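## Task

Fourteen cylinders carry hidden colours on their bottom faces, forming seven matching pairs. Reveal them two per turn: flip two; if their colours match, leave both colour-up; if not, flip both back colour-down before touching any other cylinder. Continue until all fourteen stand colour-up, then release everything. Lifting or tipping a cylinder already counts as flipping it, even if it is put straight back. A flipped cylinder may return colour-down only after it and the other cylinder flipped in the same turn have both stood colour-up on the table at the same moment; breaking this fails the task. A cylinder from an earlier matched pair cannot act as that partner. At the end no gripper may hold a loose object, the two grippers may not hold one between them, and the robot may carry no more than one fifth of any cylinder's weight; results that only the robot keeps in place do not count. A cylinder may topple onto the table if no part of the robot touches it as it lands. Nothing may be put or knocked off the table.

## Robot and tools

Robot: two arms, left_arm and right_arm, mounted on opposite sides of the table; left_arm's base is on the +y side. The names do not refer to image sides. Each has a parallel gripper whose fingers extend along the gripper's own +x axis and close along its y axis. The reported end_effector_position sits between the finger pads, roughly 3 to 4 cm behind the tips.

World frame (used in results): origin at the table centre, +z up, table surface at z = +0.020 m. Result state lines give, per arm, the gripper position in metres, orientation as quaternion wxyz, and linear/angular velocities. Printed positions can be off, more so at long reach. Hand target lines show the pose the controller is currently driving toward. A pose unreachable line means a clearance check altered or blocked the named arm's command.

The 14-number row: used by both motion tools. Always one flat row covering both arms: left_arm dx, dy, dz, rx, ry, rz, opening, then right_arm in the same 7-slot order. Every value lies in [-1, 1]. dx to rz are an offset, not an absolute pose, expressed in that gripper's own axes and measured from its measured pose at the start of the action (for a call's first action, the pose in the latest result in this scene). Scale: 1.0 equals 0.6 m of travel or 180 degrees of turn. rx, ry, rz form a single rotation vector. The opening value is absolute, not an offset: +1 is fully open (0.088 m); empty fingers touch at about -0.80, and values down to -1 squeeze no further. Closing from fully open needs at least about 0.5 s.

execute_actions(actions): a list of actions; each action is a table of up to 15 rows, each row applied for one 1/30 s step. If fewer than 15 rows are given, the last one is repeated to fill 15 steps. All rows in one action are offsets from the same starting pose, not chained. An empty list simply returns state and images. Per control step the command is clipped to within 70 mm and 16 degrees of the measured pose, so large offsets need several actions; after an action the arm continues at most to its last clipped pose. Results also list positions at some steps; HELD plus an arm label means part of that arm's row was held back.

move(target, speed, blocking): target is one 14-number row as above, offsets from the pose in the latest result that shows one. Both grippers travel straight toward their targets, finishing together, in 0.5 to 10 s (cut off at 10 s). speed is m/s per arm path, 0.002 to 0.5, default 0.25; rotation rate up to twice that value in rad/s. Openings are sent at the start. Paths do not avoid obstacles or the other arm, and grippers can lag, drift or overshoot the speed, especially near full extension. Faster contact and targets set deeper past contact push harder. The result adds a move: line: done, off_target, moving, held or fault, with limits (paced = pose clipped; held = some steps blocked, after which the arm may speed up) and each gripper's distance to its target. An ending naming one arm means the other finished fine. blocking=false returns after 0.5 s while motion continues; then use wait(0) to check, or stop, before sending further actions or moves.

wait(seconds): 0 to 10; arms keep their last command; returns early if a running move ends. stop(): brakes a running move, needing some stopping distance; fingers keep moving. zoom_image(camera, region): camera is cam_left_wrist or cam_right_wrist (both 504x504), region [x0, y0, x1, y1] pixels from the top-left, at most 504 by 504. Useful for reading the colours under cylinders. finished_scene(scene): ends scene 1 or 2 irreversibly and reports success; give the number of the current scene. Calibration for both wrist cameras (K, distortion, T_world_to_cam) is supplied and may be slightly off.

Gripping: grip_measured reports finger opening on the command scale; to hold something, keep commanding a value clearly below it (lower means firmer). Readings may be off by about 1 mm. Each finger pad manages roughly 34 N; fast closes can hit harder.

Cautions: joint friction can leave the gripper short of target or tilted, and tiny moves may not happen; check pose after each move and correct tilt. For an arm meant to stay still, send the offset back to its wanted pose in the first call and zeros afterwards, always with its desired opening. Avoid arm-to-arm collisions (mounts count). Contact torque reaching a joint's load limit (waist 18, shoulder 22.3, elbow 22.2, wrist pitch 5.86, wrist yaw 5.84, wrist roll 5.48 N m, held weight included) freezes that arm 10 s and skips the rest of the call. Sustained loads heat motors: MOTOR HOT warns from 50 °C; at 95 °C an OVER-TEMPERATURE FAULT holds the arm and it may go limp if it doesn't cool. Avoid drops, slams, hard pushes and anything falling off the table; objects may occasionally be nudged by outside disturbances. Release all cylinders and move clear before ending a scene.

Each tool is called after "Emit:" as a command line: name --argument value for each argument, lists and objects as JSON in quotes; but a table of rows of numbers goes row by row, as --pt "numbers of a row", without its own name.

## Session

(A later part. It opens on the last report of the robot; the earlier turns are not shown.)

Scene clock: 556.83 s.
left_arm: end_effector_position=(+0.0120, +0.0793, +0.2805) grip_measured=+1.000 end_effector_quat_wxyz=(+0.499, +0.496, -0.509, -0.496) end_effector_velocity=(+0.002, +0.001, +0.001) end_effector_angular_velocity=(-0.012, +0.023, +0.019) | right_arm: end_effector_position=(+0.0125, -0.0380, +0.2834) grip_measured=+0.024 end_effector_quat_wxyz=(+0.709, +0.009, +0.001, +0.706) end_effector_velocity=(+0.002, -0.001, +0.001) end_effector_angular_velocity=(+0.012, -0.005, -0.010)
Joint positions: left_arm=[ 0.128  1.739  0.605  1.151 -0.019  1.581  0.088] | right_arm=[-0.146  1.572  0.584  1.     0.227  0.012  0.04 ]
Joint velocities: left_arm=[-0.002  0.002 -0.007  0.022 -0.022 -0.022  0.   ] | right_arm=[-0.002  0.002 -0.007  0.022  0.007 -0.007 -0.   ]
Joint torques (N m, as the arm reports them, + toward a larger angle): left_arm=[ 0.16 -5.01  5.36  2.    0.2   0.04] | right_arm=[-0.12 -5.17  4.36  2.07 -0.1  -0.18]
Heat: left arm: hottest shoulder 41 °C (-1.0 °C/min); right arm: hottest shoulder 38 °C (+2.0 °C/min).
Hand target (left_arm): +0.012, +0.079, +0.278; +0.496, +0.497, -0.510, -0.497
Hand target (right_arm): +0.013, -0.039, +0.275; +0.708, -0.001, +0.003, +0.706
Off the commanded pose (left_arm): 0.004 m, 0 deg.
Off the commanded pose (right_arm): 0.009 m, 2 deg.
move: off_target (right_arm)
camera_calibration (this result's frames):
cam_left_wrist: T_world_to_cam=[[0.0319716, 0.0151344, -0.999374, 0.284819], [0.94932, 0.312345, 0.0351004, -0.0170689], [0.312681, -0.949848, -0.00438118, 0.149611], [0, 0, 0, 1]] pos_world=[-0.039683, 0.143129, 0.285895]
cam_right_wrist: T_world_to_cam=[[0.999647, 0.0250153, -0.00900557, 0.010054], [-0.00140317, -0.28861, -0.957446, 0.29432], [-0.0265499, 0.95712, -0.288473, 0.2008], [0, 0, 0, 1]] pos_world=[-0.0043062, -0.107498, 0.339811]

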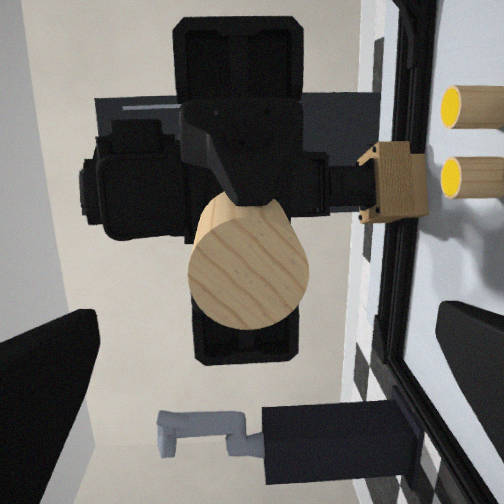

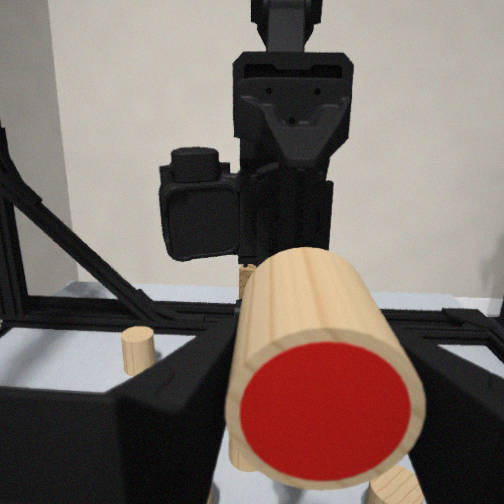

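Emit:
move --target '[0.126,0.011,-0.002,0,0,0,1,0,0,0,0,0,0,-0.3]' --speed 0.1

Emit:
execute_actions --actions '[[[0,0,0,0,0,0,-0.3,0,0,0,0,0,0,-0.3]],[[0,0,0,0,0,0,-0.3,0,0,0,0,0,0,-0.3]],[[0,0,0,0,0,0,-0.3,0,0,0,0,0,0,1]]]'

Emit:
move --target '[-0.1,0,0,0,0,0,-0.3,-0.1,0,0,0,0,0,1]' --speed 0.2

Emit:
move --target '[-0.208,-0.212,-0.078,0,0,-0.498,-0.3,0,0,0,0,0,0,1]' --speed 0.3

Emit:
move --target '[0.13,0,0,0,0,0,-0.3,0,0,0,0,0,0,1]' --speed 0.12

Scene clock: 563.53 s.
left_arm: end_effector_position=(+0.0126, +0.0065, +0.2888) grip_measured=+1.000 end_effector_quat_wxyz=(+0.500, +0.497, -0.509, -0.494) end_effector_velocity=(+0.002, -0.001, +0.000) end_effector_angular_velocity=(+0.002, +0.008, +0.019) | right_arm: end_effector_position=(+0.0125, -0.0380, +0.2830) grip_measured=+0.024 end_effector_quat_wxyz=(+0.708, +0.009, +0.001, +0.706) end_effector_velocity=(+0.002, -0.000, +0.002) end_effector_angular_velocity=(+0.007, +0.009, +0.000)
Joint positions: left_arm=[ 0.134  1.932  0.925  1.025 -0.017  1.582  0.088] | right_arm=[-0.146  1.572  0.583  1.002  0.226  0.011  0.04 ]
Joint velocities: left_arm=[-0.002  0.002  0.007 -0.007 -0.022 -0.007  0.   ] | right_arm=[-0.007 -0.002 -0.002  0.007 -0.007  0.007  0.   ]
Joint torques (N m, as the arm reports them, + toward a larger angle): left_arm=[ 0.37 -6.5   7.06  1.58  0.2  -0.06] | right_arm=[ 0.09 -6.41  5.79  1.72  0.01 -0.01]
Heat: left arm: hottest shoulder 40 °C (-2.0 °C/min); right arm: hottest shoulder 37 °C (+0.0 °C/min).
Hand target (left_arm): +0.013, +0.004, +0.288; +0.499, +0.496, -0.509, -0.495
Hand target (right_arm): +0.012, -0.038, +0.283; +0.708, +0.009, +0.001, +0.706
Off the commanded pose (left_arm): 0.003 m, 0 deg.
Off the commanded pose (right_arm): 0.000 m, 0 deg.
move: done
camera_calibration (this result's frames):
cam_left_wrist: T_world_to_cam=[[0.0323094, 0.0144911, -0.999373, 0.294175], [0.948105, 0.315998, 0.035234, 0.00480531], [0.31631, -0.948649, -0.00352937, 0.0800017], [0, 0, 0, 1]] pos_world=[-0.0393659, 0.0701121, 0.294104]
cam_right_wrist: T_world_to_cam=[[0.999641, 0.0253887, -0.00854484, 0.00998023], [-0.000844098, -0.288967, -0.957339, 0.293904], [-0.0267748, 0.957002, -0.288842, 0.200852], [0, 0, 0, 1]] pos_world=[-0.00435079, -0.107541, 0.339465]

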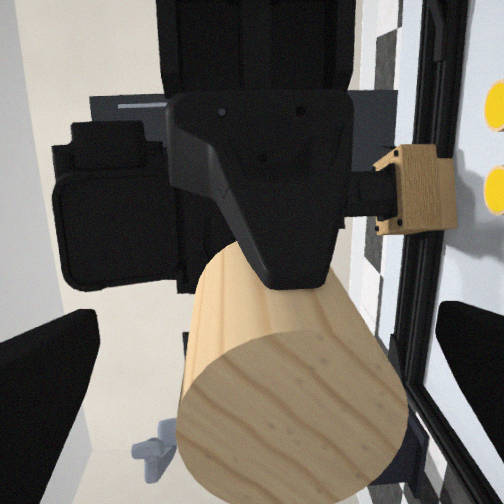

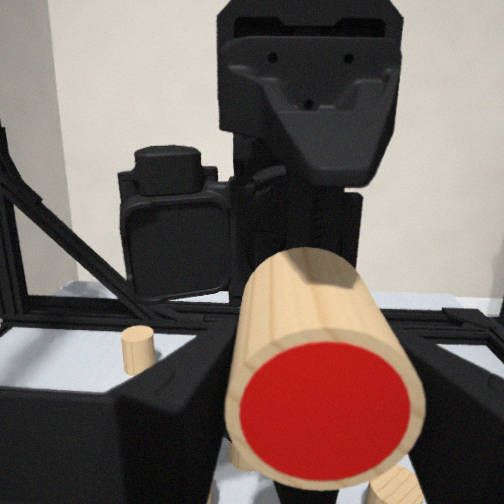

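Scene clock: 565.03 s.
left_arm: end_effector_position=(+0.0126, +0.0064, +0.2884) grip_measured=+0.036 end_effector_quat_wxyz=(+0.500, +0.497, -0.508, -0.495) end_effector_velocity=(-0.000, +0.001, +0.002) end_effector_angular_velocity=(-0.007, +0.008, +0.005) | right_arm: end_effector_position=(+0.0125, -0.0380, +0.2830) grip_measured=+0.998 end_effector_quat_wxyz=(+0.708, +0.009, +0.001, +0.706) end_effector_velocity=(+0.004, -0.000, -0.002) end_effector_angular_velocity=(-0.007, +0.006, -0.015)
Joint positions: left_arm=[ 0.134  1.933  0.925  1.024 -0.017  1.582  0.041] | right_arm=[-0.146  1.572  0.583  1.002  0.226  0.012  0.088]
Joint velocities: left_arm=[-0.002 -0.002 -0.002  0.007 -0.007 -0.007 -0.   ] | right_arm=[-0.007 -0.002 -0.002 -0.007  0.007  0.007  0.005]
Joint torques (N m, as the arm reports them, + toward a larger angle): left_arm=[-0.01 -7.32  6.05  1.72 -0.01 -0.03] | right_arm=[ 0.05 -6.33  5.73  1.82  0.01 -0.01]
Heat: left arm: hottest shoulder 40 °C (-2.0 °C/min); right arm: hottest shoulder 37 °C (+0.0 °C/min).
Hand target (left_arm): +0.013, +0.006, +0.288; +0.500, +0.497, -0.508, -0.495
Hand target (right_arm): +0.013, -0.038, +0.283; +0.708, +0.009, +0.001, +0.706
Off the commanded pose (left_arm): 0.000 m, 0 deg.
Off the commanded pose (right_arm): 0.000 m, 0 deg.
Step readings (end_effector_position; steps 1 to 15: 1st action; 16 to 30: 2nd action; 31 to 45: 3rd action):
0: left_arm (+0.0126, +0.0065, +0.2888) | right_arm (+0.0125, -0.0380, +0.2830)
1: left_arm (+0.0126, +0.0065, +0.2888) | right_arm (+0.0125, -0.0380, +0.2830)
2: left_arm (+0.0126, +0.0065, +0.2888) | right_arm (+0.0125, -0.0380, +0.2830)
4: left_arm (+0.0126, +0.0065, +0.2888) | right_arm (+0.0125, -0.0380, +0.2830)
8: left_arm (+0.0126, +0.0065, +0.2888) | right_arm (+0.0125, -0.0380, +0.2830)
15: left_arm (+0.0126, +0.0065, +0.2886) | right_arm (+0.0125, -0.0380, +0.2830)
16: left_arm (+0.0126, +0.0065, +0.2886) | right_arm (+0.0125, -0.0380, +0.2830)
17: left_arm (+0.0126, +0.0065, +0.2886) | right_arm (+0.0125, -0.0380, +0.2830)
19: left_arm (+0.0126, +0.0065, +0.2886) | right_arm (+0.0125, -0.0380, +0.2830)
23: left_arm (+0.0126, +0.0065, +0.2886) | right_arm (+0.0125, -0.0380, +0.2830)
30: left_arm (+0.0126, +0.0065, +0.2886) | right_arm (+0.0125, -0.0380, +0.2830)
31: left_arm (+0.0126, +0.0065, +0.2886) | right_arm (+0.0125, -0.0380, +0.2830)
32: left_arm (+0.0126, +0.0065, +0.2886) | right_arm (+0.0125, -0.0380, +0.2830)
34: left_arm (+0.0126, +0.0064, +0.2884) | right_arm (+0.0124, -0.0380, +0.2830)
38: left_arm (+0.0126, +0.0065, +0.2886) | right_arm (+0.0124, -0.0380, +0.2830)
45: end_effector_position above
camera_calibration (this result's frames):
cam_left_wrist: T_world_to_cam=[[0.0323356, 0.0156345, -0.999355, 0.293808], [0.948104, 0.315957, 0.0356204, 0.00471732], [0.31631, -0.948645, -0.00460644, 0.0802813], [0, 0, 0, 1]] pos_world=[-0.0393668, 0.0700744, 0.293821]
cam_right_wrist: T_world_to_cam=[[0.999638, 0.0253933, -0.00892611, 0.0100884], [-0.00120796, -0.288966, -0.957339, 0.293909], [-0.0268893, 0.957003, -0.288831, 0.20085], [0, 0, 0, 1]] pos_world=[-0.00432895, -0.107541, 0.339472]

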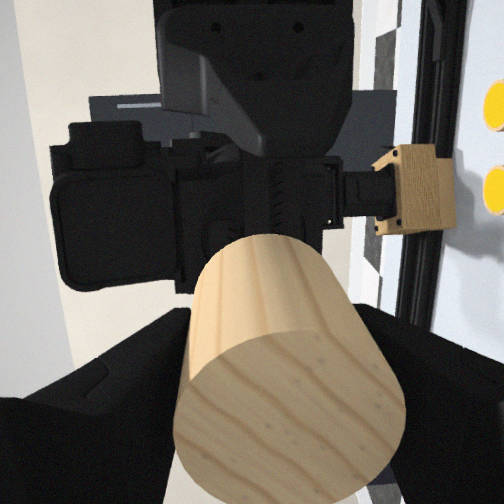

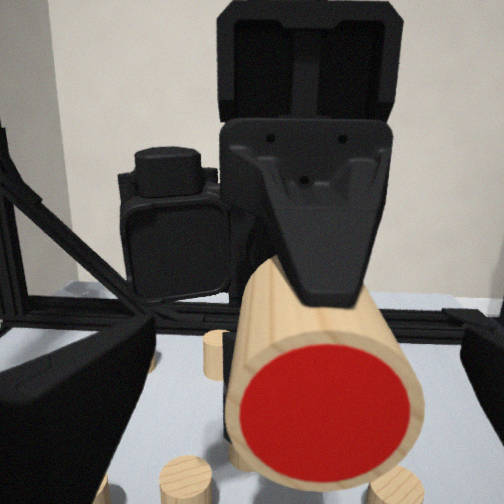

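Scene clock: 565.93 s.
left_arm: end_effector_position=(+0.0130, +0.0643, +0.2824) grip_measured=+0.036 end_effector_quat_wxyz=(+0.496, +0.500, -0.505, -0.499) end_effector_velocity=(+0.000, +0.001, +0.003) end_effector_angular_velocity=(-0.002, +0.022, +0.005) | right_arm: end_effector_position=(+0.0121, -0.0946, +0.2860) grip_measured=+1.000 end_effector_quat_wxyz=(+0.708, +0.013, -0.001, +0.706) end_effector_velocity=(+0.001, -0.003, -0.005) end_effector_angular_velocity=(-0.021, +0.001, -0.005)
Joint positions: left_arm=[ 0.132  1.767  0.672  1.097 -0.017  1.582  0.041] | right_arm=[-0.087  1.335  0.39   0.966  0.285  0.012  0.088]
Joint velocities: left_arm=[-0.002 -0.012 -0.002 -0.007 -0.007 -0.022 -0.001] | right_arm=[ 0.002 -0.012 -0.012 -0.022  0.007  0.007  0.   ]
Joint torques (N m, as the arm reports them, + toward a larger angle): left_arm=[-0.37 -7.42  5.05  2.11 -0.16 -0.06] | right_arm=[ 0.39 -5.53  4.21  1.59  0.13 -0.02]
Heat: left arm: hottest shoulder 40 °C (-2.0 °C/min); right arm: hottest shoulder 37 °C (+0.0 °C/min).
Hand target (left_arm): +0.013, +0.066, +0.288; +0.500, +0.497, -0.508, -0.495
Hand target (right_arm): +0.012, -0.098, +0.282; +0.708, +0.009, +0.001, +0.706
Off the commanded pose (left_arm): 0.005 m, 1 deg.
Off the commanded pose (right_arm): 0.005 m, 1 deg.
move: done
camera_calibration (this result's frames):
cam_left_wrist: T_world_to_cam=[[0.0327062, 0.0292908, -0.999036, 0.285931], [0.948692, 0.313628, 0.0402534, -0.0149545], [0.314504, -0.949094, -0.0175304, 0.138707], [0, 0, 0, 1]] pos_world=[-0.0387885, 0.127961, 0.288688]
cam_right_wrist: T_world_to_cam=[[0.999594, 0.0258721, -0.0119348, 0.0128255], [-0.00419408, -0.280706, -0.959785, 0.281864], [-0.0281818, 0.959445, -0.280483, 0.25373], [0, 0, 0, 1]] pos_world=[-0.00448759, -0.164651, 0.341849]

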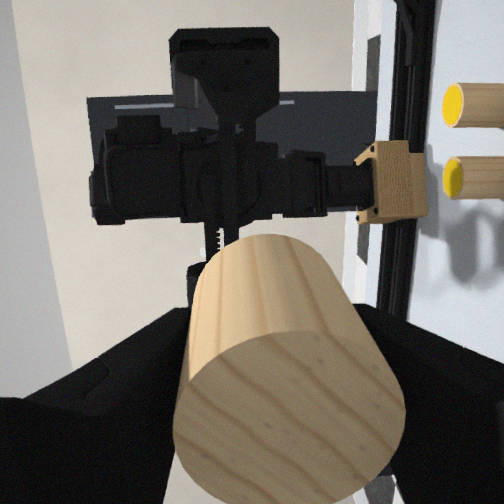

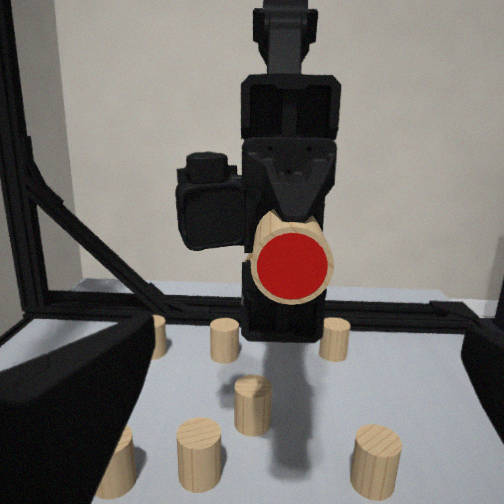

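Scene clock: 568.97 s.
left_arm: end_effector_position=(+0.0597, +0.1900, +0.1547) grip_measured=+0.034 end_effector_quat_wxyz=(+0.004, +0.708, -0.004, -0.707) end_effector_velocity=(+0.004, +0.003, +0.005) end_effector_angular_velocity=(+0.020, -0.020, -0.005) | right_arm: end_effector_position=(+0.0121, -0.0947, +0.2861) grip_measured=+1.000 end_effector_quat_wxyz=(+0.708, +0.014, -0.001, +0.706) end_effector_velocity=(+0.000, -0.001, -0.005) end_effector_angular_velocity=(-0.021, -0.013, -0.005)
Joint positions: left_arm=[ 0.271  1.858  1.239 -0.94  -0.     1.685  0.041] | right_arm=[-0.087  1.334  0.39   0.966  0.285  0.012  0.088]
Joint velocities: left_arm=[ 0.002 -0.002  0.017 -0.037 -0.022  0.007 -0.   ] | right_arm=[ 0.002 -0.002 -0.002 -0.022  0.007 -0.007  0.   ]
Joint torques (N m, as the arm reports them, + toward a larger angle): left_arm=[ 0.13 -5.79  6.7  -0.02 -0.15  0.11] | right_arm=[ 0.05 -4.58  5.92  1.83 -0.01 -0.01]
Heat: left arm: hottest shoulder 40 °C (-2.0 °C/min); right arm: hottest shoulder 37 °C (+0.0 °C/min).
Hand target (left_arm): +0.062, +0.188, +0.155; +0.003, +0.710, -0.004, -0.704
Hand target (right_arm): +0.012, -0.095, +0.286; +0.708, +0.014, -0.001, +0.706
Off the commanded pose (left_arm): 0.003 m, 1 deg.
Off the commanded pose (right_arm): 0.000 m, 0 deg.
move: done
camera_calibration (this result's frames):
cam_left_wrist: T_world_to_cam=[[0.021091, 0.999557, 0.0210085, -0.188327], [0.946122, -0.0267461, 0.322704, -0.0723508], [0.323122, 0.0130705, -0.946267, 0.201433], [0, 0, 0, 1]] pos_world=[0.00733715, 0.183676, 0.217914]
cam_right_wrist: T_world_to_cam=[[0.999593, 0.0258765, -0.0120312, 0.0128457], [-0.00429574, -0.280354, -0.959887, 0.282044], [-0.0282115, 0.959548, -0.280129, 0.25371], [0, 0, 0, 1]] pos_world=[-0.00447131, -0.164707, 0.341956]

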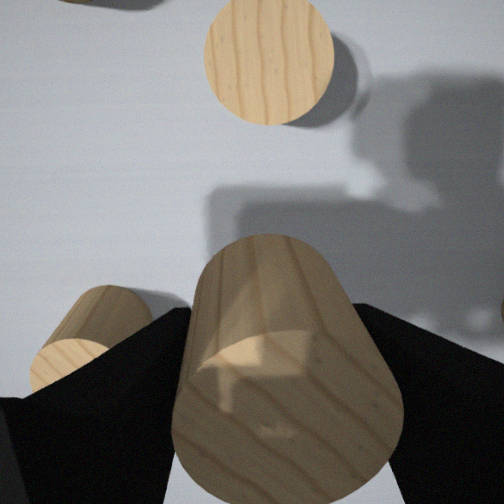

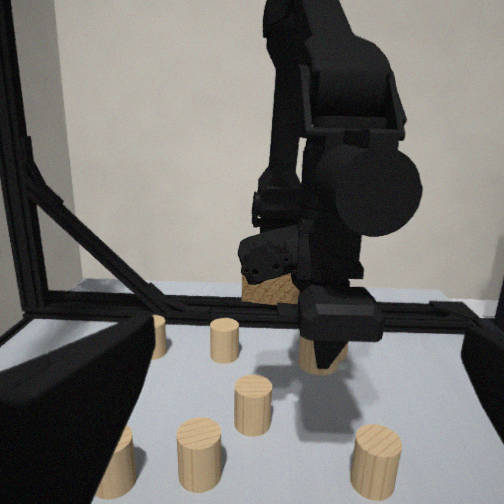

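Scene clock: 570.03 s.
left_arm: end_effector_position=(+0.0599, +0.1881, +0.0798) grip_measured=+0.034 end_effector_quat_wxyz=(+0.006, +0.708, -0.006, -0.706) end_effector_velocity=(+0.002, +0.001, +0.001) end_effector_angular_velocity=(+0.005, -0.021, +0.005) | right_arm: end_effector_position=(+0.0121, -0.0947, +0.2861) grip_measured=+1.000 end_effector_quat_wxyz=(+0.708, +0.014, -0.001, +0.706) end_effector_velocity=(+0.002, +0.000, -0.003) end_effector_angular_velocity=(-0.016, -0.012, -0.010)
Joint positions: left_arm=[ 0.271  2.003  1.102 -0.652 -0.     1.685  0.041] | right_arm=[-0.087  1.334  0.39   0.966  0.285  0.012  0.088]
Joint velocities: left_arm=[-0.002 -0.002  0.002 -0.007 -0.022 -0.007 -0.   ] | right_arm=[-0.002 -0.002  0.002 -0.022  0.007 -0.007  0.   ]
Joint torques (N m, as the arm reports them, + toward a larger angle): left_arm=[ 0.13 -6.12  4.6   0.48  0.04  0.05] | right_arm=[ 0.06 -4.6   5.93  1.82  0.    0.  ]
Heat: left arm: hottest shoulder 40 °C (-2.0 °C/min); right arm: hottest shoulder 37 °C (+0.0 °C/min).
Hand target (left_arm): +0.060, +0.189, +0.077; +0.004, +0.708, -0.004, -0.707
Hand target (right_arm): +0.012, -0.095, +0.286; +0.708, +0.014, -0.001, +0.706
Off the commanded pose (left_arm): 0.003 m, 0 deg.
Off the commanded pose (right_arm): 0.000 m, 0 deg.
move: done
camera_calibration (this result's frames):
cam_left_wrist: T_world_to_cam=[[0.0210779, 0.999671, 0.0145839, -0.184401], [0.945883, -0.0246642, 0.323569, -0.048878], [0.323823, 0.00697454, -0.946092, 0.131599], [0, 0, 0, 1]] pos_world=[0.00750477, 0.182217, 0.14301]
cam_right_wrist: T_world_to_cam=[[0.999593, 0.0258765, -0.0120312, 0.0128457], [-0.00429574, -0.280354, -0.959887, 0.282044], [-0.0282115, 0.959548, -0.280129, 0.25371], [0, 0, 0, 1]] pos_world=[-0.00447131, -0.164707, 0.341956]

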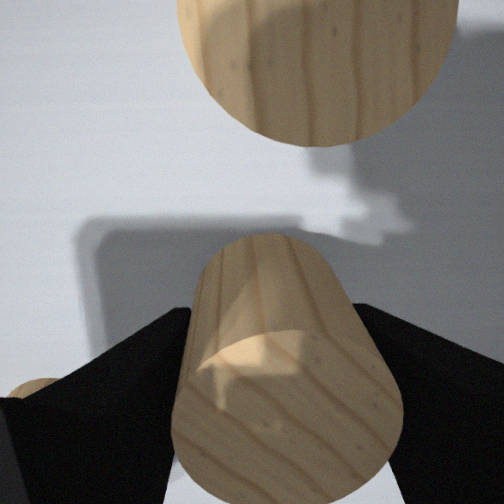

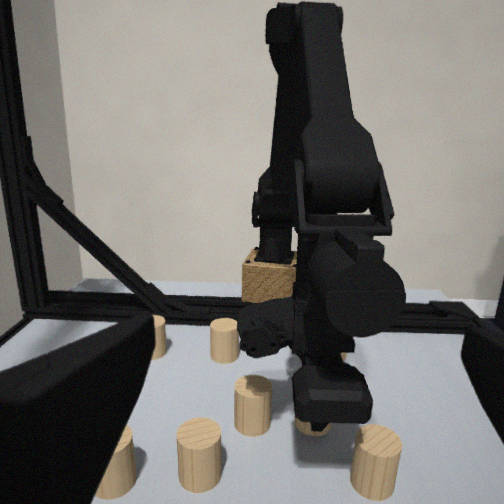

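Emit:
move --target '[0.023,0,0,0,0,-0.003,-0.3,0,-0.003,-0.022,-0.004,0.008,0,1]' --speed 0.04

Emit:
execute_actions --actions '[[[0,0,0,0,0,0,0.5,0,0,0,0,0,0,1]]]'

Emit:
move --target '[-0.15,0,0,0,0,0,0.5,0,0,0,0,0,0,1]' --speed 0.15

Emit:
move --target '[0,-0.004,0.119,0,0,0,0.5,0,0,0,0,0,0,1]' --speed 0.2

Scene clock: 574.00 s.
left_arm: end_effector_position=(+0.0601, +0.1857, +0.0716) grip_measured=+0.032 end_effector_quat_wxyz=(+0.007, +0.708, -0.007, -0.706) end_effector_velocity=(+0.000, +0.002, +0.000) end_effector_angular_velocity=(+0.008, -0.006, +0.005) | right_arm: end_effector_position=(+0.0128, -0.0933, +0.2812) grip_measured=+1.000 end_effector_quat_wxyz=(+0.708, +0.011, -0.000, +0.706) end_effector_velocity=(-0.000, +0.000, +0.000) end_effector_angular_velocity=(-0.002, +0.007, +0.005)
Joint positions: left_arm=[ 0.271  2.029  1.101 -0.623 -0.     1.685  0.041] | right_arm=[-0.092  1.356  0.385  0.987  0.281  0.011  0.088]
Joint velocities: left_arm=[-0.002 -0.002 -0.002 -0.007 -0.007 -0.007  0.   ] | right_arm=[-0.002 -0.002  0.002 -0.007 -0.007  0.007  0.   ]
Joint torques (N m, as the arm reports them, + toward a larger angle): left_arm=[-0.12 -5.48  4.29  0.78  0.02 -0.02] | right_arm=[-0.07 -3.73  4.21  1.94 -0.11 -0.15]
Heat: left arm: hottest shoulder 40 °C (-2.0 °C/min); right arm: hottest shoulder 37 °C (+1.0 °C/min).
Hand target (left_arm): +0.060, +0.188, +0.066; +0.003, +0.708, -0.003, -0.706
Hand target (right_arm): +0.014, -0.095, +0.273; +0.708, -0.000, +0.003, +0.706
Off the commanded pose (left_arm): 0.006 m, 1 deg.
Off the commanded pose (right_arm): 0.008 m, 1 deg.
move: done
camera_calibration (this result's frames):
cam_left_wrist: T_world_to_cam=[[0.0210749, 0.999697, 0.0126942, -0.181782], [0.945812, -0.0240508, 0.323822, -0.0466689], [0.324029, 0.00518183, -0.946033, 0.124085], [0, 0, 0, 1]] pos_world=[0.00776388, 0.179962, 0.134809]
cam_right_wrist: T_world_to_cam=[[0.999624, 0.0254305, -0.0102336, 0.011502], [-0.00255508, -0.285257, -0.958448, 0.276877], [-0.027293, 0.958113, -0.285085, 0.252288], [0, 0, 0, 1]] pos_world=[-0.00390452, -0.163032, 0.337413]

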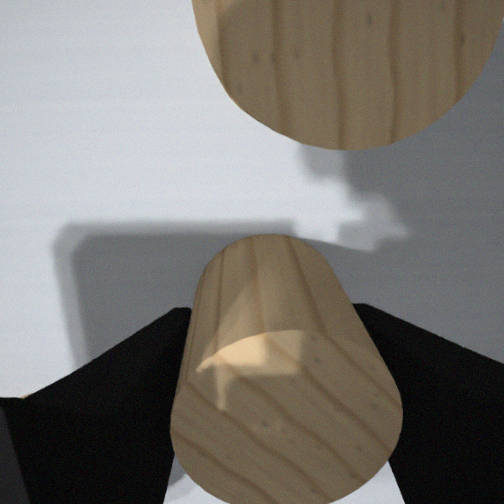

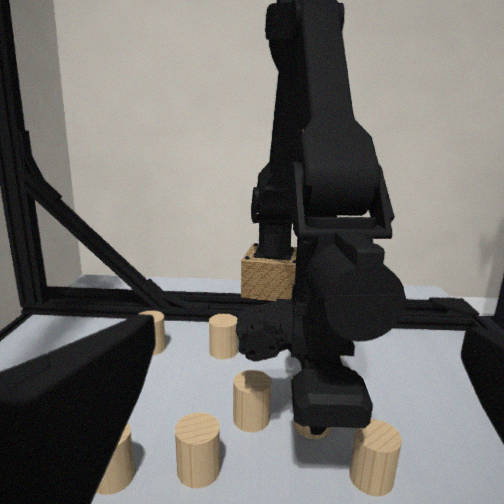

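Scene clock: 574.50 s.
left_arm: end_effector_position=(+0.0602, +0.1856, +0.0716) grip_measured=+0.493 end_effector_quat_wxyz=(+0.007, +0.708, -0.007, -0.706) end_effector_velocity=(+0.002, +0.002, +0.000) end_effector_angular_velocity=(+0.008, -0.006, +0.010) | right_arm: end_effector_position=(+0.0128, -0.0933, +0.2813) grip_measured=+1.000 end_effector_quat_wxyz=(+0.708, +0.011, -0.000, +0.706) end_effector_velocity=(-0.000, -0.000, -0.002) end_effector_angular_velocity=(-0.007, -0.009, +0.005)
Joint positions: left_arm=[ 0.271  2.029  1.101 -0.622 -0.     1.685  0.063] | right_arm=[-0.092  1.356  0.385  0.988  0.281  0.011  0.088]
Joint velocities: left_arm=[ 0.002 -0.002 -0.002 -0.007 -0.007 -0.007  0.003] | right_arm=[-0.002 -0.002 -0.002 -0.007 -0.007 -0.007  0.   ]
Joint torques (N m, as the arm reports them, + toward a larger angle): left_arm=[-0.04 -6.84  4.88  0.15  0.07  0.  ] | right_arm=[ 0.08 -4.69  5.83  1.8  -0.01 -0.01]
Heat: left arm: hottest shoulder 40 °C (-2.0 °C/min); right arm: hottest shoulder 37 °C (+1.0 °C/min).
Hand target (left_arm): +0.060, +0.186, +0.072; +0.007, +0.708, -0.007, -0.706
Hand target (right_arm): +0.013, -0.093, +0.281; +0.708, +0.011, -0.000, +0.706
Off the commanded pose (left_arm): 0.000 m, 0 deg.
Off the commanded pose (right_arm): 0.000 m, 0 deg.
Step readings (end_effector_position):
0: left_arm (+0.0601, +0.1857, +0.0716) | right_arm (+0.0128, -0.0933, +0.2812)
1: left_arm (+0.0601, +0.1857, +0.0716) | right_arm (+0.0128, -0.0933, +0.2813)
2: left_arm (+0.0601, +0.1857, +0.0716) | right_arm (+0.0128, -0.0933, +0.2813)
4: left_arm (+0.0602, +0.1855, +0.0716) | right_arm (+0.0128, -0.0933, +0.2813)
8: left_arm (+0.0602, +0.1855, +0.0716) | right_arm (+0.0128, -0.0933, +0.2813)
15: end_effector_position above
camera_calibration (this result's frames):
cam_left_wrist: T_world_to_cam=[[0.0210738, 0.999707, 0.0119383, -0.181565], [0.945784, -0.0238053, 0.323922, -0.046743], [0.324111, 0.00446478, -0.946008, 0.12421], [0, 0, 0, 1]] pos_world=[0.00777737, 0.179844, 0.134812]
cam_right_wrist: T_world_to_cam=[[0.999623, 0.0254343, -0.0103285, 0.0115295], [-0.002655, -0.284906, -0.958552, 0.277017], [-0.0273227, 0.958218, -0.284731, 0.252223], [0, 0, 0, 1]] pos_world=[-0.00389829, -0.163054, 0.33747]

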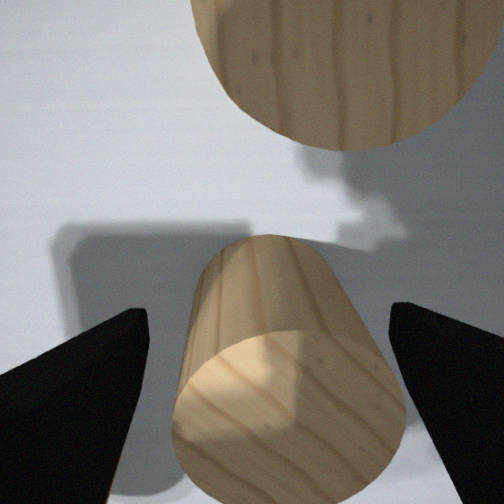

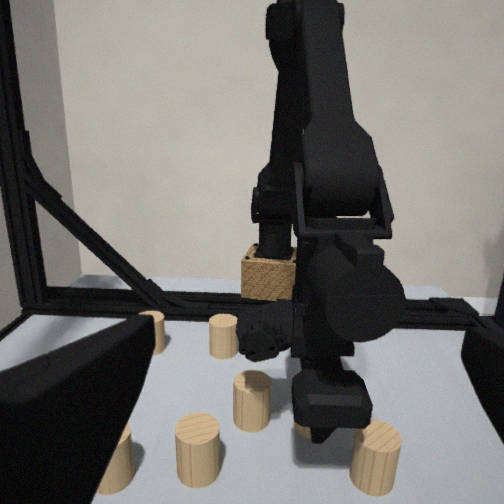

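Scene clock: 575.53 s.
left_arm: end_effector_position=(+0.0597, +0.1898, +0.1555) grip_measured=+0.500 end_effector_quat_wxyz=(+0.001, +0.707, -0.001, -0.707) end_effector_velocity=(+0.002, -0.002, +0.004) end_effector_angular_velocity=(-0.006, -0.008, -0.005) | right_arm: end_effector_position=(+0.0128, -0.0933, +0.2813) grip_measured=+1.000 end_effector_quat_wxyz=(+0.708, +0.011, -0.000, +0.706) end_effector_velocity=(-0.000, +0.000, -0.003) end_effector_angular_velocity=(-0.012, -0.011, +0.005)
Joint positions: left_arm=[ 0.271  1.864  1.25  -0.953 -0.     1.685  0.063] | right_arm=[-0.092  1.356  0.385  0.988  0.281  0.011  0.088]
Joint velocities: left_arm=[ 0.002 -0.002  0.012 -0.007 -0.007  0.007 -0.   ] | right_arm=[-0.002  0.002 -0.002 -0.007 -0.007 -0.007  0.   ]
Joint torques (N m, as the arm reports them, + toward a larger angle): left_arm=[-0.13 -7.75  6.63  0.01  0.04 -0.03] | right_arm=[ 0.05 -4.69  5.81  1.82  0.   -0.01]
Heat: left arm: hottest shoulder 41 °C (-1.0 °C/min); right arm: hottest shoulder 37 °C (+1.0 °C/min).
Hand target (left_arm): +0.059, +0.187, +0.161; +0.008, +0.708, -0.007, -0.706
Hand target (right_arm): +0.013, -0.093, +0.281; +0.708, +0.011, -0.000, +0.706
Off the commanded pose (left_arm): 0.007 m, 1 deg.
Off the commanded pose (right_arm): 0.000 m, 0 deg.
move: done
camera_calibration (this result's frames):
cam_left_wrist: T_world_to_cam=[[0.0211126, 0.999369, 0.0285658, -0.189306], [0.946403, -0.0291881, 0.321667, -0.0720374], [0.322298, 0.0202435, -0.946422, 0.200932], [0, 0, 0, 1]] pos_world=[0.00741296, 0.183016, 0.218747]
cam_right_wrist: T_world_to_cam=[[0.999623, 0.0254343, -0.0103285, 0.0115295], [-0.002655, -0.284906, -0.958552, 0.277017], [-0.0273227, 0.958218, -0.284731, 0.252223], [0, 0, 0, 1]] pos_world=[-0.00389829, -0.163054, 0.33747]

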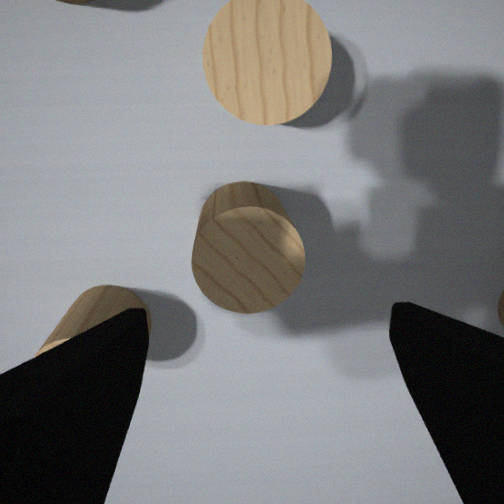

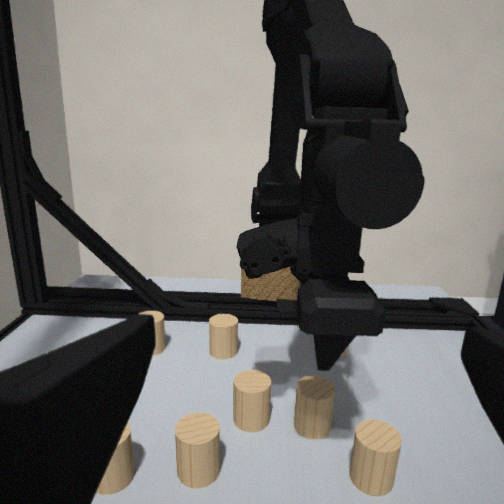

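Scene clock: 576.37 s.
left_arm: end_effector_position=(-0.0105, +0.1928, +0.1526) grip_measured=+0.500 end_effector_quat_wxyz=(-0.003, +0.707, +0.002, -0.707) end_effector_velocity=(-0.003, +0.002, +0.002) end_effector_angular_velocity=(+0.002, -0.008, +0.010) | right_arm: end_effector_position=(+0.0128, -0.0933, +0.2813) grip_measured=+1.000 end_effector_quat_wxyz=(+0.708, +0.011, -0.000, +0.706) end_effector_velocity=(-0.002, -0.000, -0.002) end_effector_angular_velocity=(-0.007, -0.024, +0.019)
Joint positions: left_arm=[ 0.058  1.864  1.237 -0.951 -0.     1.474  0.063] | right_arm=[-0.092  1.356  0.385  0.988  0.281  0.011  0.088]
Joint velocities: left_arm=[-0.012 -0.007 -0.002 -0.007 -0.007 -0.022 -0.   ] | right_arm=[-0.002 -0.002 -0.002 -0.007 -0.022 -0.022  0.   ]
Joint torques (N m, as the arm reports them, + toward a larger angle): left_arm=[-0.32 -7.57  5.38  0.36  0.08 -0.09] | right_arm=[ 0.08 -4.71  5.8   1.81  0.01  0.  ]
Heat: left arm: hottest shoulder 41 °C (+0.0 °C/min); right arm: hottest shoulder 37 °C (+1.0 °C/min).
Hand target (left_arm): -0.012, +0.192, +0.155; +0.001, +0.706, -0.001, -0.708
Hand target (right_arm): +0.013, -0.093, +0.281; +0.708, +0.011, -0.000, +0.706
Off the commanded pose (left_arm): 0.003 m, 1 deg.
Off the commanded pose (right_arm): 0.000 m, 0 deg.
move: done
camera_calibration (this result's frames):
cam_left_wrist: T_world_to_cam=[[0.0230059, 0.998952, 0.0395593, -0.192328], [0.946252, -0.0345272, 0.321583, -0.00357124], [0.322612, 0.0300347, -0.946055, 0.218754], [0, 0, 0, 1]] pos_world=[-0.0627685, 0.185433, 0.21571]
cam_right_wrist: T_world_to_cam=[[0.999623, 0.0254343, -0.0103285, 0.0115295], [-0.002655, -0.284906, -0.958552, 0.277017], [-0.0273227, 0.958218, -0.284731, 0.252223], [0, 0, 0, 1]] pos_world=[-0.00389829, -0.163054, 0.33747]

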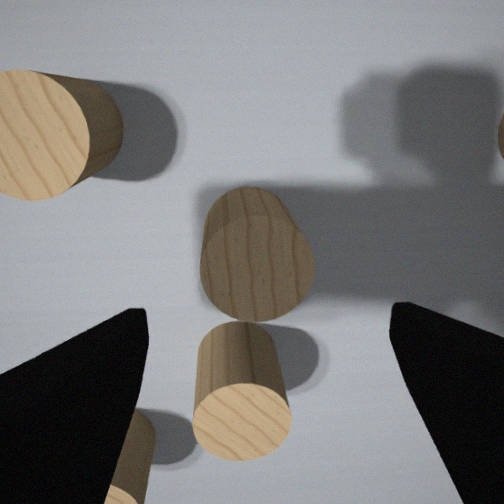

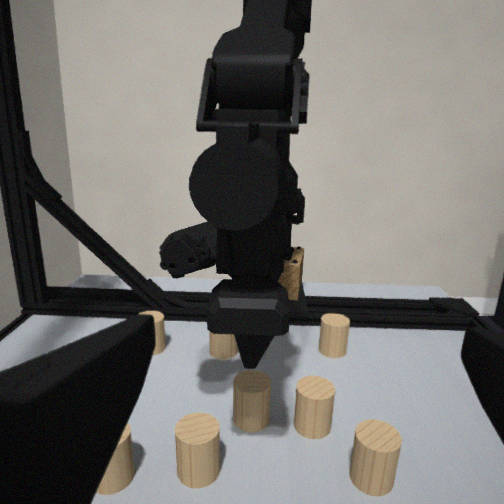

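Emit:
move --target '[0.141,0,-0.001,0,0,0.004,0.5,0,0,0,0,0,0,1]' --speed 0.1

Emit:
execute_actions --actions '[[[0,0,0,0,0,0,-0.3,0,0,0,0,0,0,1]],[[0,0,0,0,0,0,-0.3,0,0,0,0,0,0,1]]]'

Emit:
move --target '[-0.13,0,0,0,0,0,-0.3,0,0,0,0,0,0,1]' --speed 0.15

Emit:
move --target '[-0.237,0.292,-0.038,0,0,0.504,-0.3,0,0,0,0,0,0,1]' --speed 0.3

Scene clock: 580.60 s.
left_arm: end_effector_position=(-0.0104, +0.1920, +0.0716) grip_measured=+0.500 end_effector_quat_wxyz=(+0.005, +0.707, -0.005, -0.708) end_effector_velocity=(+0.003, +0.001, -0.000) end_effector_angular_velocity=(+0.005, -0.022, +0.005) | right_arm: end_effector_position=(+0.0128, -0.0933, +0.2813) grip_measured=+1.000 end_effector_quat_wxyz=(+0.708, +0.011, -0.000, +0.706) end_effector_velocity=(-0.000, -0.000, -0.002) end_effector_angular_velocity=(-0.007, +0.020, +0.005)
Joint positions: left_arm=[ 0.059  2.012  1.074 -0.62  -0.     1.473  0.063] | right_arm=[-0.092  1.356  0.385  0.988  0.281  0.011  0.088]
Joint velocities: left_arm=[-0.002  0.002  0.002 -0.007 -0.022 -0.007 -0.   ] | right_arm=[-0.002 -0.002 -0.002 -0.007 -0.007  0.022  0.   ]
Joint torques (N m, as the arm reports them, + toward a larger angle): left_arm=[ 0.15 -6.03  4.32  0.48  0.03  0.1 ] | right_arm=[ 0.04 -4.71  5.83  1.81  0.   -0.01]
Heat: left arm: hottest shoulder 41 °C (+0.0 °C/min); right arm: hottest shoulder 36 °C (+0.0 °C/min).
Hand target (left_arm): -0.009, +0.194, +0.068; +0.001, +0.707, -0.002, -0.707
Hand target (right_arm): +0.013, -0.093, +0.281; +0.708, +0.011, -0.000, +0.706
Off the commanded pose (left_arm): 0.004 m, 0 deg.
Off the commanded pose (right_arm): 0.000 m, 0 deg.
move: done
camera_calibration (this result's frames):
cam_left_wrist: T_world_to_cam=[[0.0219223, 0.999586, 0.0186478, -0.186933], [0.946948, -0.0267427, 0.320272, 0.0209956], [0.320638, 0.0106374, -0.947142, 0.145967], [0, 0, 0, 1]] pos_world=[-0.0625862, 0.185864, 0.135013]
cam_right_wrist: T_world_to_cam=[[0.999623, 0.0254343, -0.0103285, 0.0115295], [-0.002655, -0.284906, -0.958552, 0.277017], [-0.0273227, 0.958218, -0.284731, 0.252223], [0, 0, 0, 1]] pos_world=[-0.00389829, -0.163054, 0.33747]

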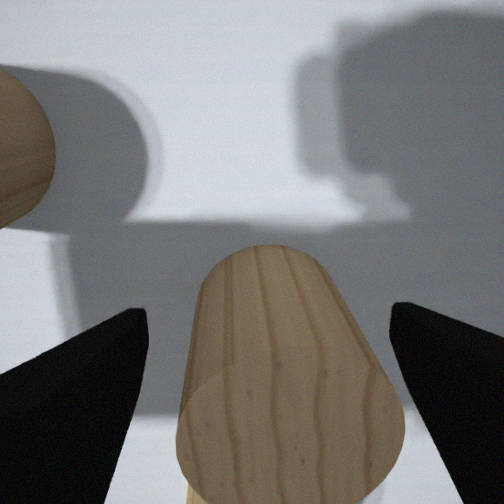

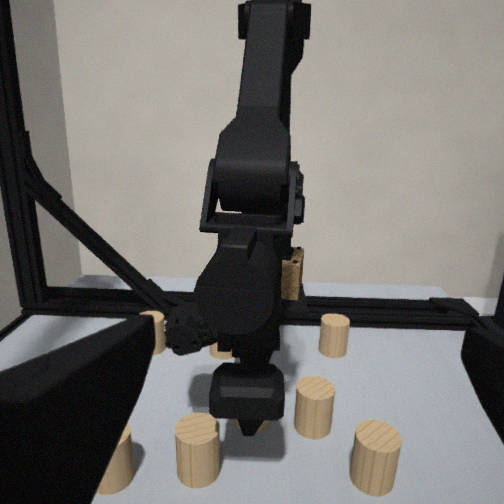

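Scene clock: 581.60 s.
left_arm: end_effector_position=(-0.0104, +0.1921, +0.0716) grip_measured=+0.034 end_effector_quat_wxyz=(+0.005, +0.707, -0.005, -0.708) end_effector_velocity=(+0.001, +0.005, +0.000) end_effector_angular_velocity=(+0.021, -0.010, -0.010) | right_arm: end_effector_position=(+0.0128, -0.0933, +0.2813) grip_measured=+1.000 end_effector_quat_wxyz=(+0.708, +0.011, -0.000, +0.706) end_effector_velocity=(-0.000, -0.000, -0.005) end_effector_angular_velocity=(-0.021, +0.001, +0.005)
Joint positions: left_arm=[ 0.059  2.012  1.074 -0.62  -0.     1.473  0.041] | right_arm=[-0.092  1.356  0.385  0.988  0.281  0.011  0.088]
Joint velocities: left_arm=[-0.002 -0.002 -0.002 -0.022 -0.007  0.007 -0.   ] | right_arm=[-0.002 -0.002 -0.002 -0.022 -0.007  0.007  0.   ]
Joint torques (N m, as the arm reports them, + toward a larger angle): left_arm=[-0.05 -6.7   4.77  0.24  0.06  0.  ] | right_arm=[ 0.05 -4.69  5.81  1.82  0.   -0.01]
Heat: left arm: hottest shoulder 41 °C (+0.0 °C/min); right arm: hottest shoulder 36 °C (+0.0 °C/min).
Hand target (left_arm): -0.010, +0.192, +0.072; +0.005, +0.707, -0.005, -0.708
Hand target (right_arm): +0.013, -0.093, +0.281; +0.708, +0.011, -0.000, +0.706
Off the commanded pose (left_arm): 0.000 m, 0 deg.
Off the commanded pose (right_arm): 0.000 m, 0 deg.
Step readings (end_effector_position; steps 1 to 15: 1st action; 16 to 30: 2nd action):
0: left_arm (-0.0104, +0.1920, +0.0716) | right_arm (+0.0128, -0.0933, +0.2813)
1: left_arm (-0.0104, +0.1919, +0.0716) | right_arm (+0.0128, -0.0933, +0.2813)
2: left_arm (-0.0104, +0.1920, +0.0716) | right_arm (+0.0128, -0.0933, +0.2813)
4: left_arm (-0.0104, +0.1921, +0.0716) | right_arm (+0.0128, -0.0933, +0.2813)
8: left_arm (-0.0104, +0.1921, +0.0716) | right_arm (+0.0128, -0.0933, +0.2813)
15: left_arm (-0.0104, +0.1921, +0.0716) | right_arm (+0.0128, -0.0933, +0.2813)
16: left_arm (-0.0104, +0.1921, +0.0716) | right_arm (+0.0128, -0.0933, +0.2813)
17: left_arm (-0.0104, +0.1921, +0.0716) | right_arm (+0.0128, -0.0933, +0.2813)
19: left_arm (-0.0104, +0.1921, +0.0716) | right_arm (+0.0128, -0.0933, +0.2813)
23: left_arm (-0.0104, +0.1921, +0.0716) | right_arm (+0.0128, -0.0933, +0.2813)
30: end_effector_position above
camera_calibration (this result's frames):
cam_left_wrist: T_world_to_cam=[[0.0219216, 0.999579, 0.0190281, -0.187042], [0.946936, -0.0268643, 0.320297, 0.0210119], [0.320673, 0.010997, -0.947126, 0.145893], [0, 0, 0, 1]] pos_world=[-0.0625804, 0.185923, 0.135008]
cam_right_wrist: T_world_to_cam=[[0.999623, 0.0254343, -0.0103285, 0.0115295], [-0.002655, -0.284906, -0.958552, 0.277017], [-0.0273227, 0.958218, -0.284731, 0.252223], [0, 0, 0, 1]] pos_world=[-0.00389829, -0.163054, 0.33747]

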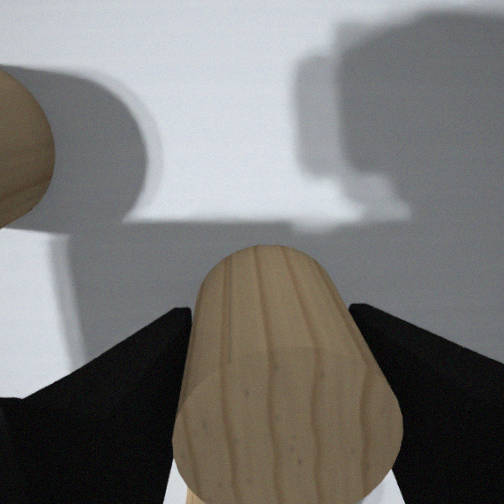

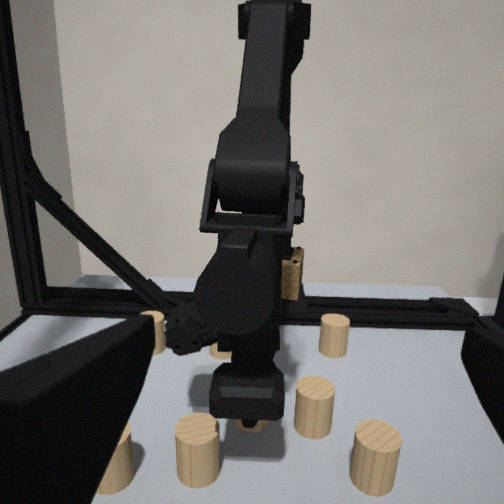

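Scene clock: 582.57 s.
left_arm: end_effector_position=(-0.0100, +0.1962, +0.1430) grip_measured=+0.034 end_effector_quat_wxyz=(-0.002, +0.707, +0.002, -0.707) end_effector_velocity=(+0.001, +0.003, +0.001) end_effector_angular_velocity=(+0.016, -0.009, +0.005) | right_arm: end_effector_position=(+0.0128, -0.0933, +0.2813) grip_measured=+1.000 end_effector_quat_wxyz=(+0.708, +0.011, -0.000, +0.706) end_effector_velocity=(-0.000, +0.000, +0.000) end_effector_angular_velocity=(-0.002, +0.007, +0.005)
Joint positions: left_arm=[ 0.059  1.865  1.198 -0.909 -0.     1.473  0.041] | right_arm=[-0.092  1.356  0.385  0.988  0.281  0.011  0.088]
Joint velocities: left_arm=[-0.002  0.002  0.007 -0.022 -0.007 -0.007 -0.   ] | right_arm=[-0.002 -0.002  0.002 -0.007 -0.007  0.007  0.   ]
Joint torques (N m, as the arm reports them, + toward a larger angle): left_arm=[-0.04 -7.82  6.62 -0.02  0.06 -0.01] | right_arm=[ 0.01 -4.7   5.82  1.81  0.01  0.  ]
Heat: left arm: hottest shoulder 41 °C (+0.0 °C/min); right arm: hottest shoulder 36 °C (+0.0 °C/min).
Hand target (left_arm): -0.011, +0.193, +0.149; +0.005, +0.707, -0.005, -0.708
Hand target (right_arm): +0.013, -0.093, +0.281; +0.708, +0.011, -0.000, +0.706
Off the commanded pose (left_arm): 0.007 m, 1 deg.
Off the commanded pose (right_arm): 0.000 m, 0 deg.
move: done
camera_calibration (this result's frames):
cam_left_wrist: T_world_to_cam=[[0.0218669, 0.999022, 0.0384186, -0.195229], [0.946325, -0.0330778, 0.32152, -0.00108634], [0.322476, 0.0293258, -0.946123, 0.209593], [0, 0, 0, 1]] pos_world=[-0.0622919, 0.188856, 0.206151]
cam_right_wrist: T_world_to_cam=[[0.999623, 0.0254343, -0.0103285, 0.0115295], [-0.002655, -0.284906, -0.958552, 0.277017], [-0.0273227, 0.958218, -0.284731, 0.252223], [0, 0, 0, 1]] pos_world=[-0.00389829, -0.163054, 0.33747]

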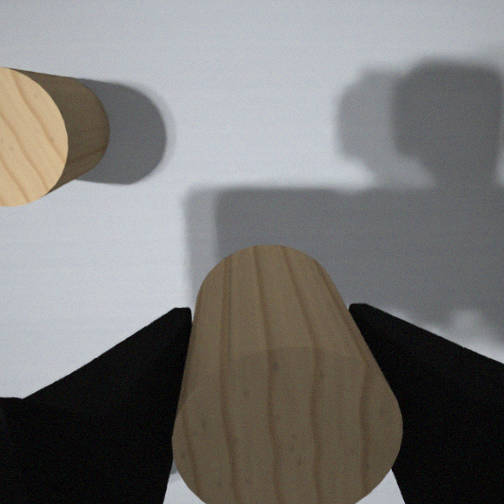

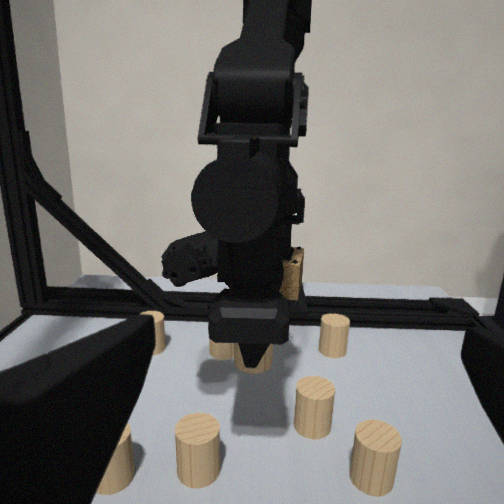

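Scene clock: 585.73 s.
left_arm: end_effector_position=(+0.0112, +0.0234, +0.2819) grip_measured=+0.034 end_effector_quat_wxyz=(+0.497, +0.501, -0.501, -0.502) end_effector_velocity=(-0.002, +0.000, -0.001) end_effector_angular_velocity=(-0.002, +0.022, -0.010) | right_arm: end_effector_position=(+0.0128, -0.0932, +0.2815) grip_measured=+1.000 end_effector_quat_wxyz=(+0.708, +0.011, -0.000, +0.706) end_effector_velocity=(-0.000, +0.000, +0.000) end_effector_angular_velocity=(-0.002, -0.008, +0.005)
Joint positions: left_arm=[ 0.128  1.888  0.847  1.036 -0.024  1.573  0.041] | right_arm=[-0.092  1.356  0.385  0.988  0.281  0.011  0.088]
Joint velocities: left_arm=[-0.002  0.002 -0.002  0.007  0.007 -0.022 -0.   ] | right_arm=[-0.002 -0.002  0.002 -0.007 -0.007 -0.007  0.   ]
Joint torques (N m, as the arm reports them, + toward a larger angle): left_arm=[ 0.19 -6.39  7.24  2.11  0.26  0.05] | right_arm=[ 0.05 -4.69  5.84  1.82  0.    0.  ]
Heat: left arm: hottest shoulder 41 °C (+0.0 °C/min); right arm: hottest shoulder 36 °C (+0.0 °C/min).
Hand target (left_arm): +0.012, +0.021, +0.285; +0.498, +0.498, -0.505, -0.499
Hand target (right_arm): +0.013, -0.093, +0.281; +0.708, +0.011, -0.000, +0.706
Off the commanded pose (left_arm): 0.004 m, 1 deg.
Off the commanded pose (right_arm): 0.000 m, 0 deg.
move: done
camera_calibration (this result's frames):
cam_left_wrist: T_world_to_cam=[[0.0243961, 0.0366894, -0.999029, 0.286582], [0.947795, 0.316978, 0.034786, 0.00103754], [0.317947, -0.947723, -0.027041, 0.103046], [0, 0, 0, 1]] pos_world=[-0.0407381, 0.0868161, 0.289054]
cam_right_wrist: T_world_to_cam=[[0.999622, 0.0254381, -0.0104233, 0.0115738], [-0.00275492, -0.284554, -0.958656, 0.277244], [-0.0273524, 0.958322, -0.284376, 0.252118], [0, 0, 0, 1]] pos_world=[-0.00390961, -0.163014, 0.337599]

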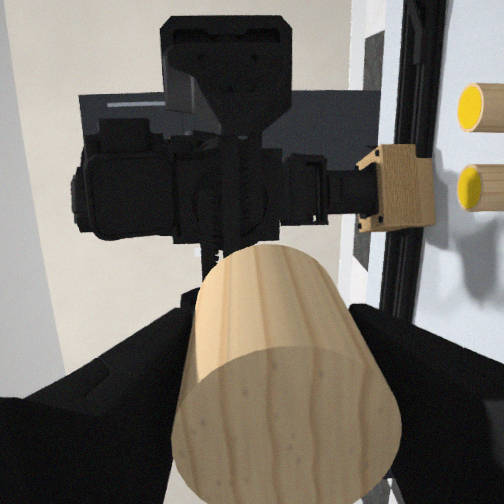

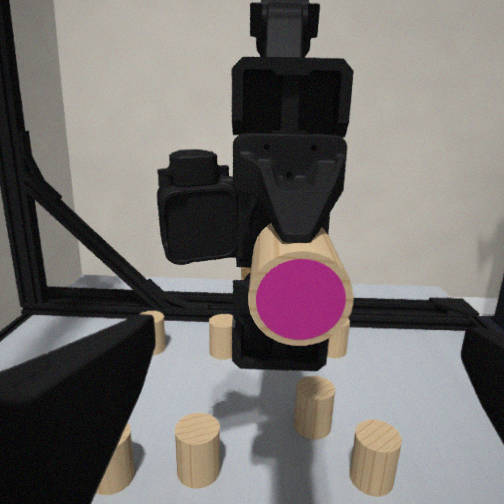

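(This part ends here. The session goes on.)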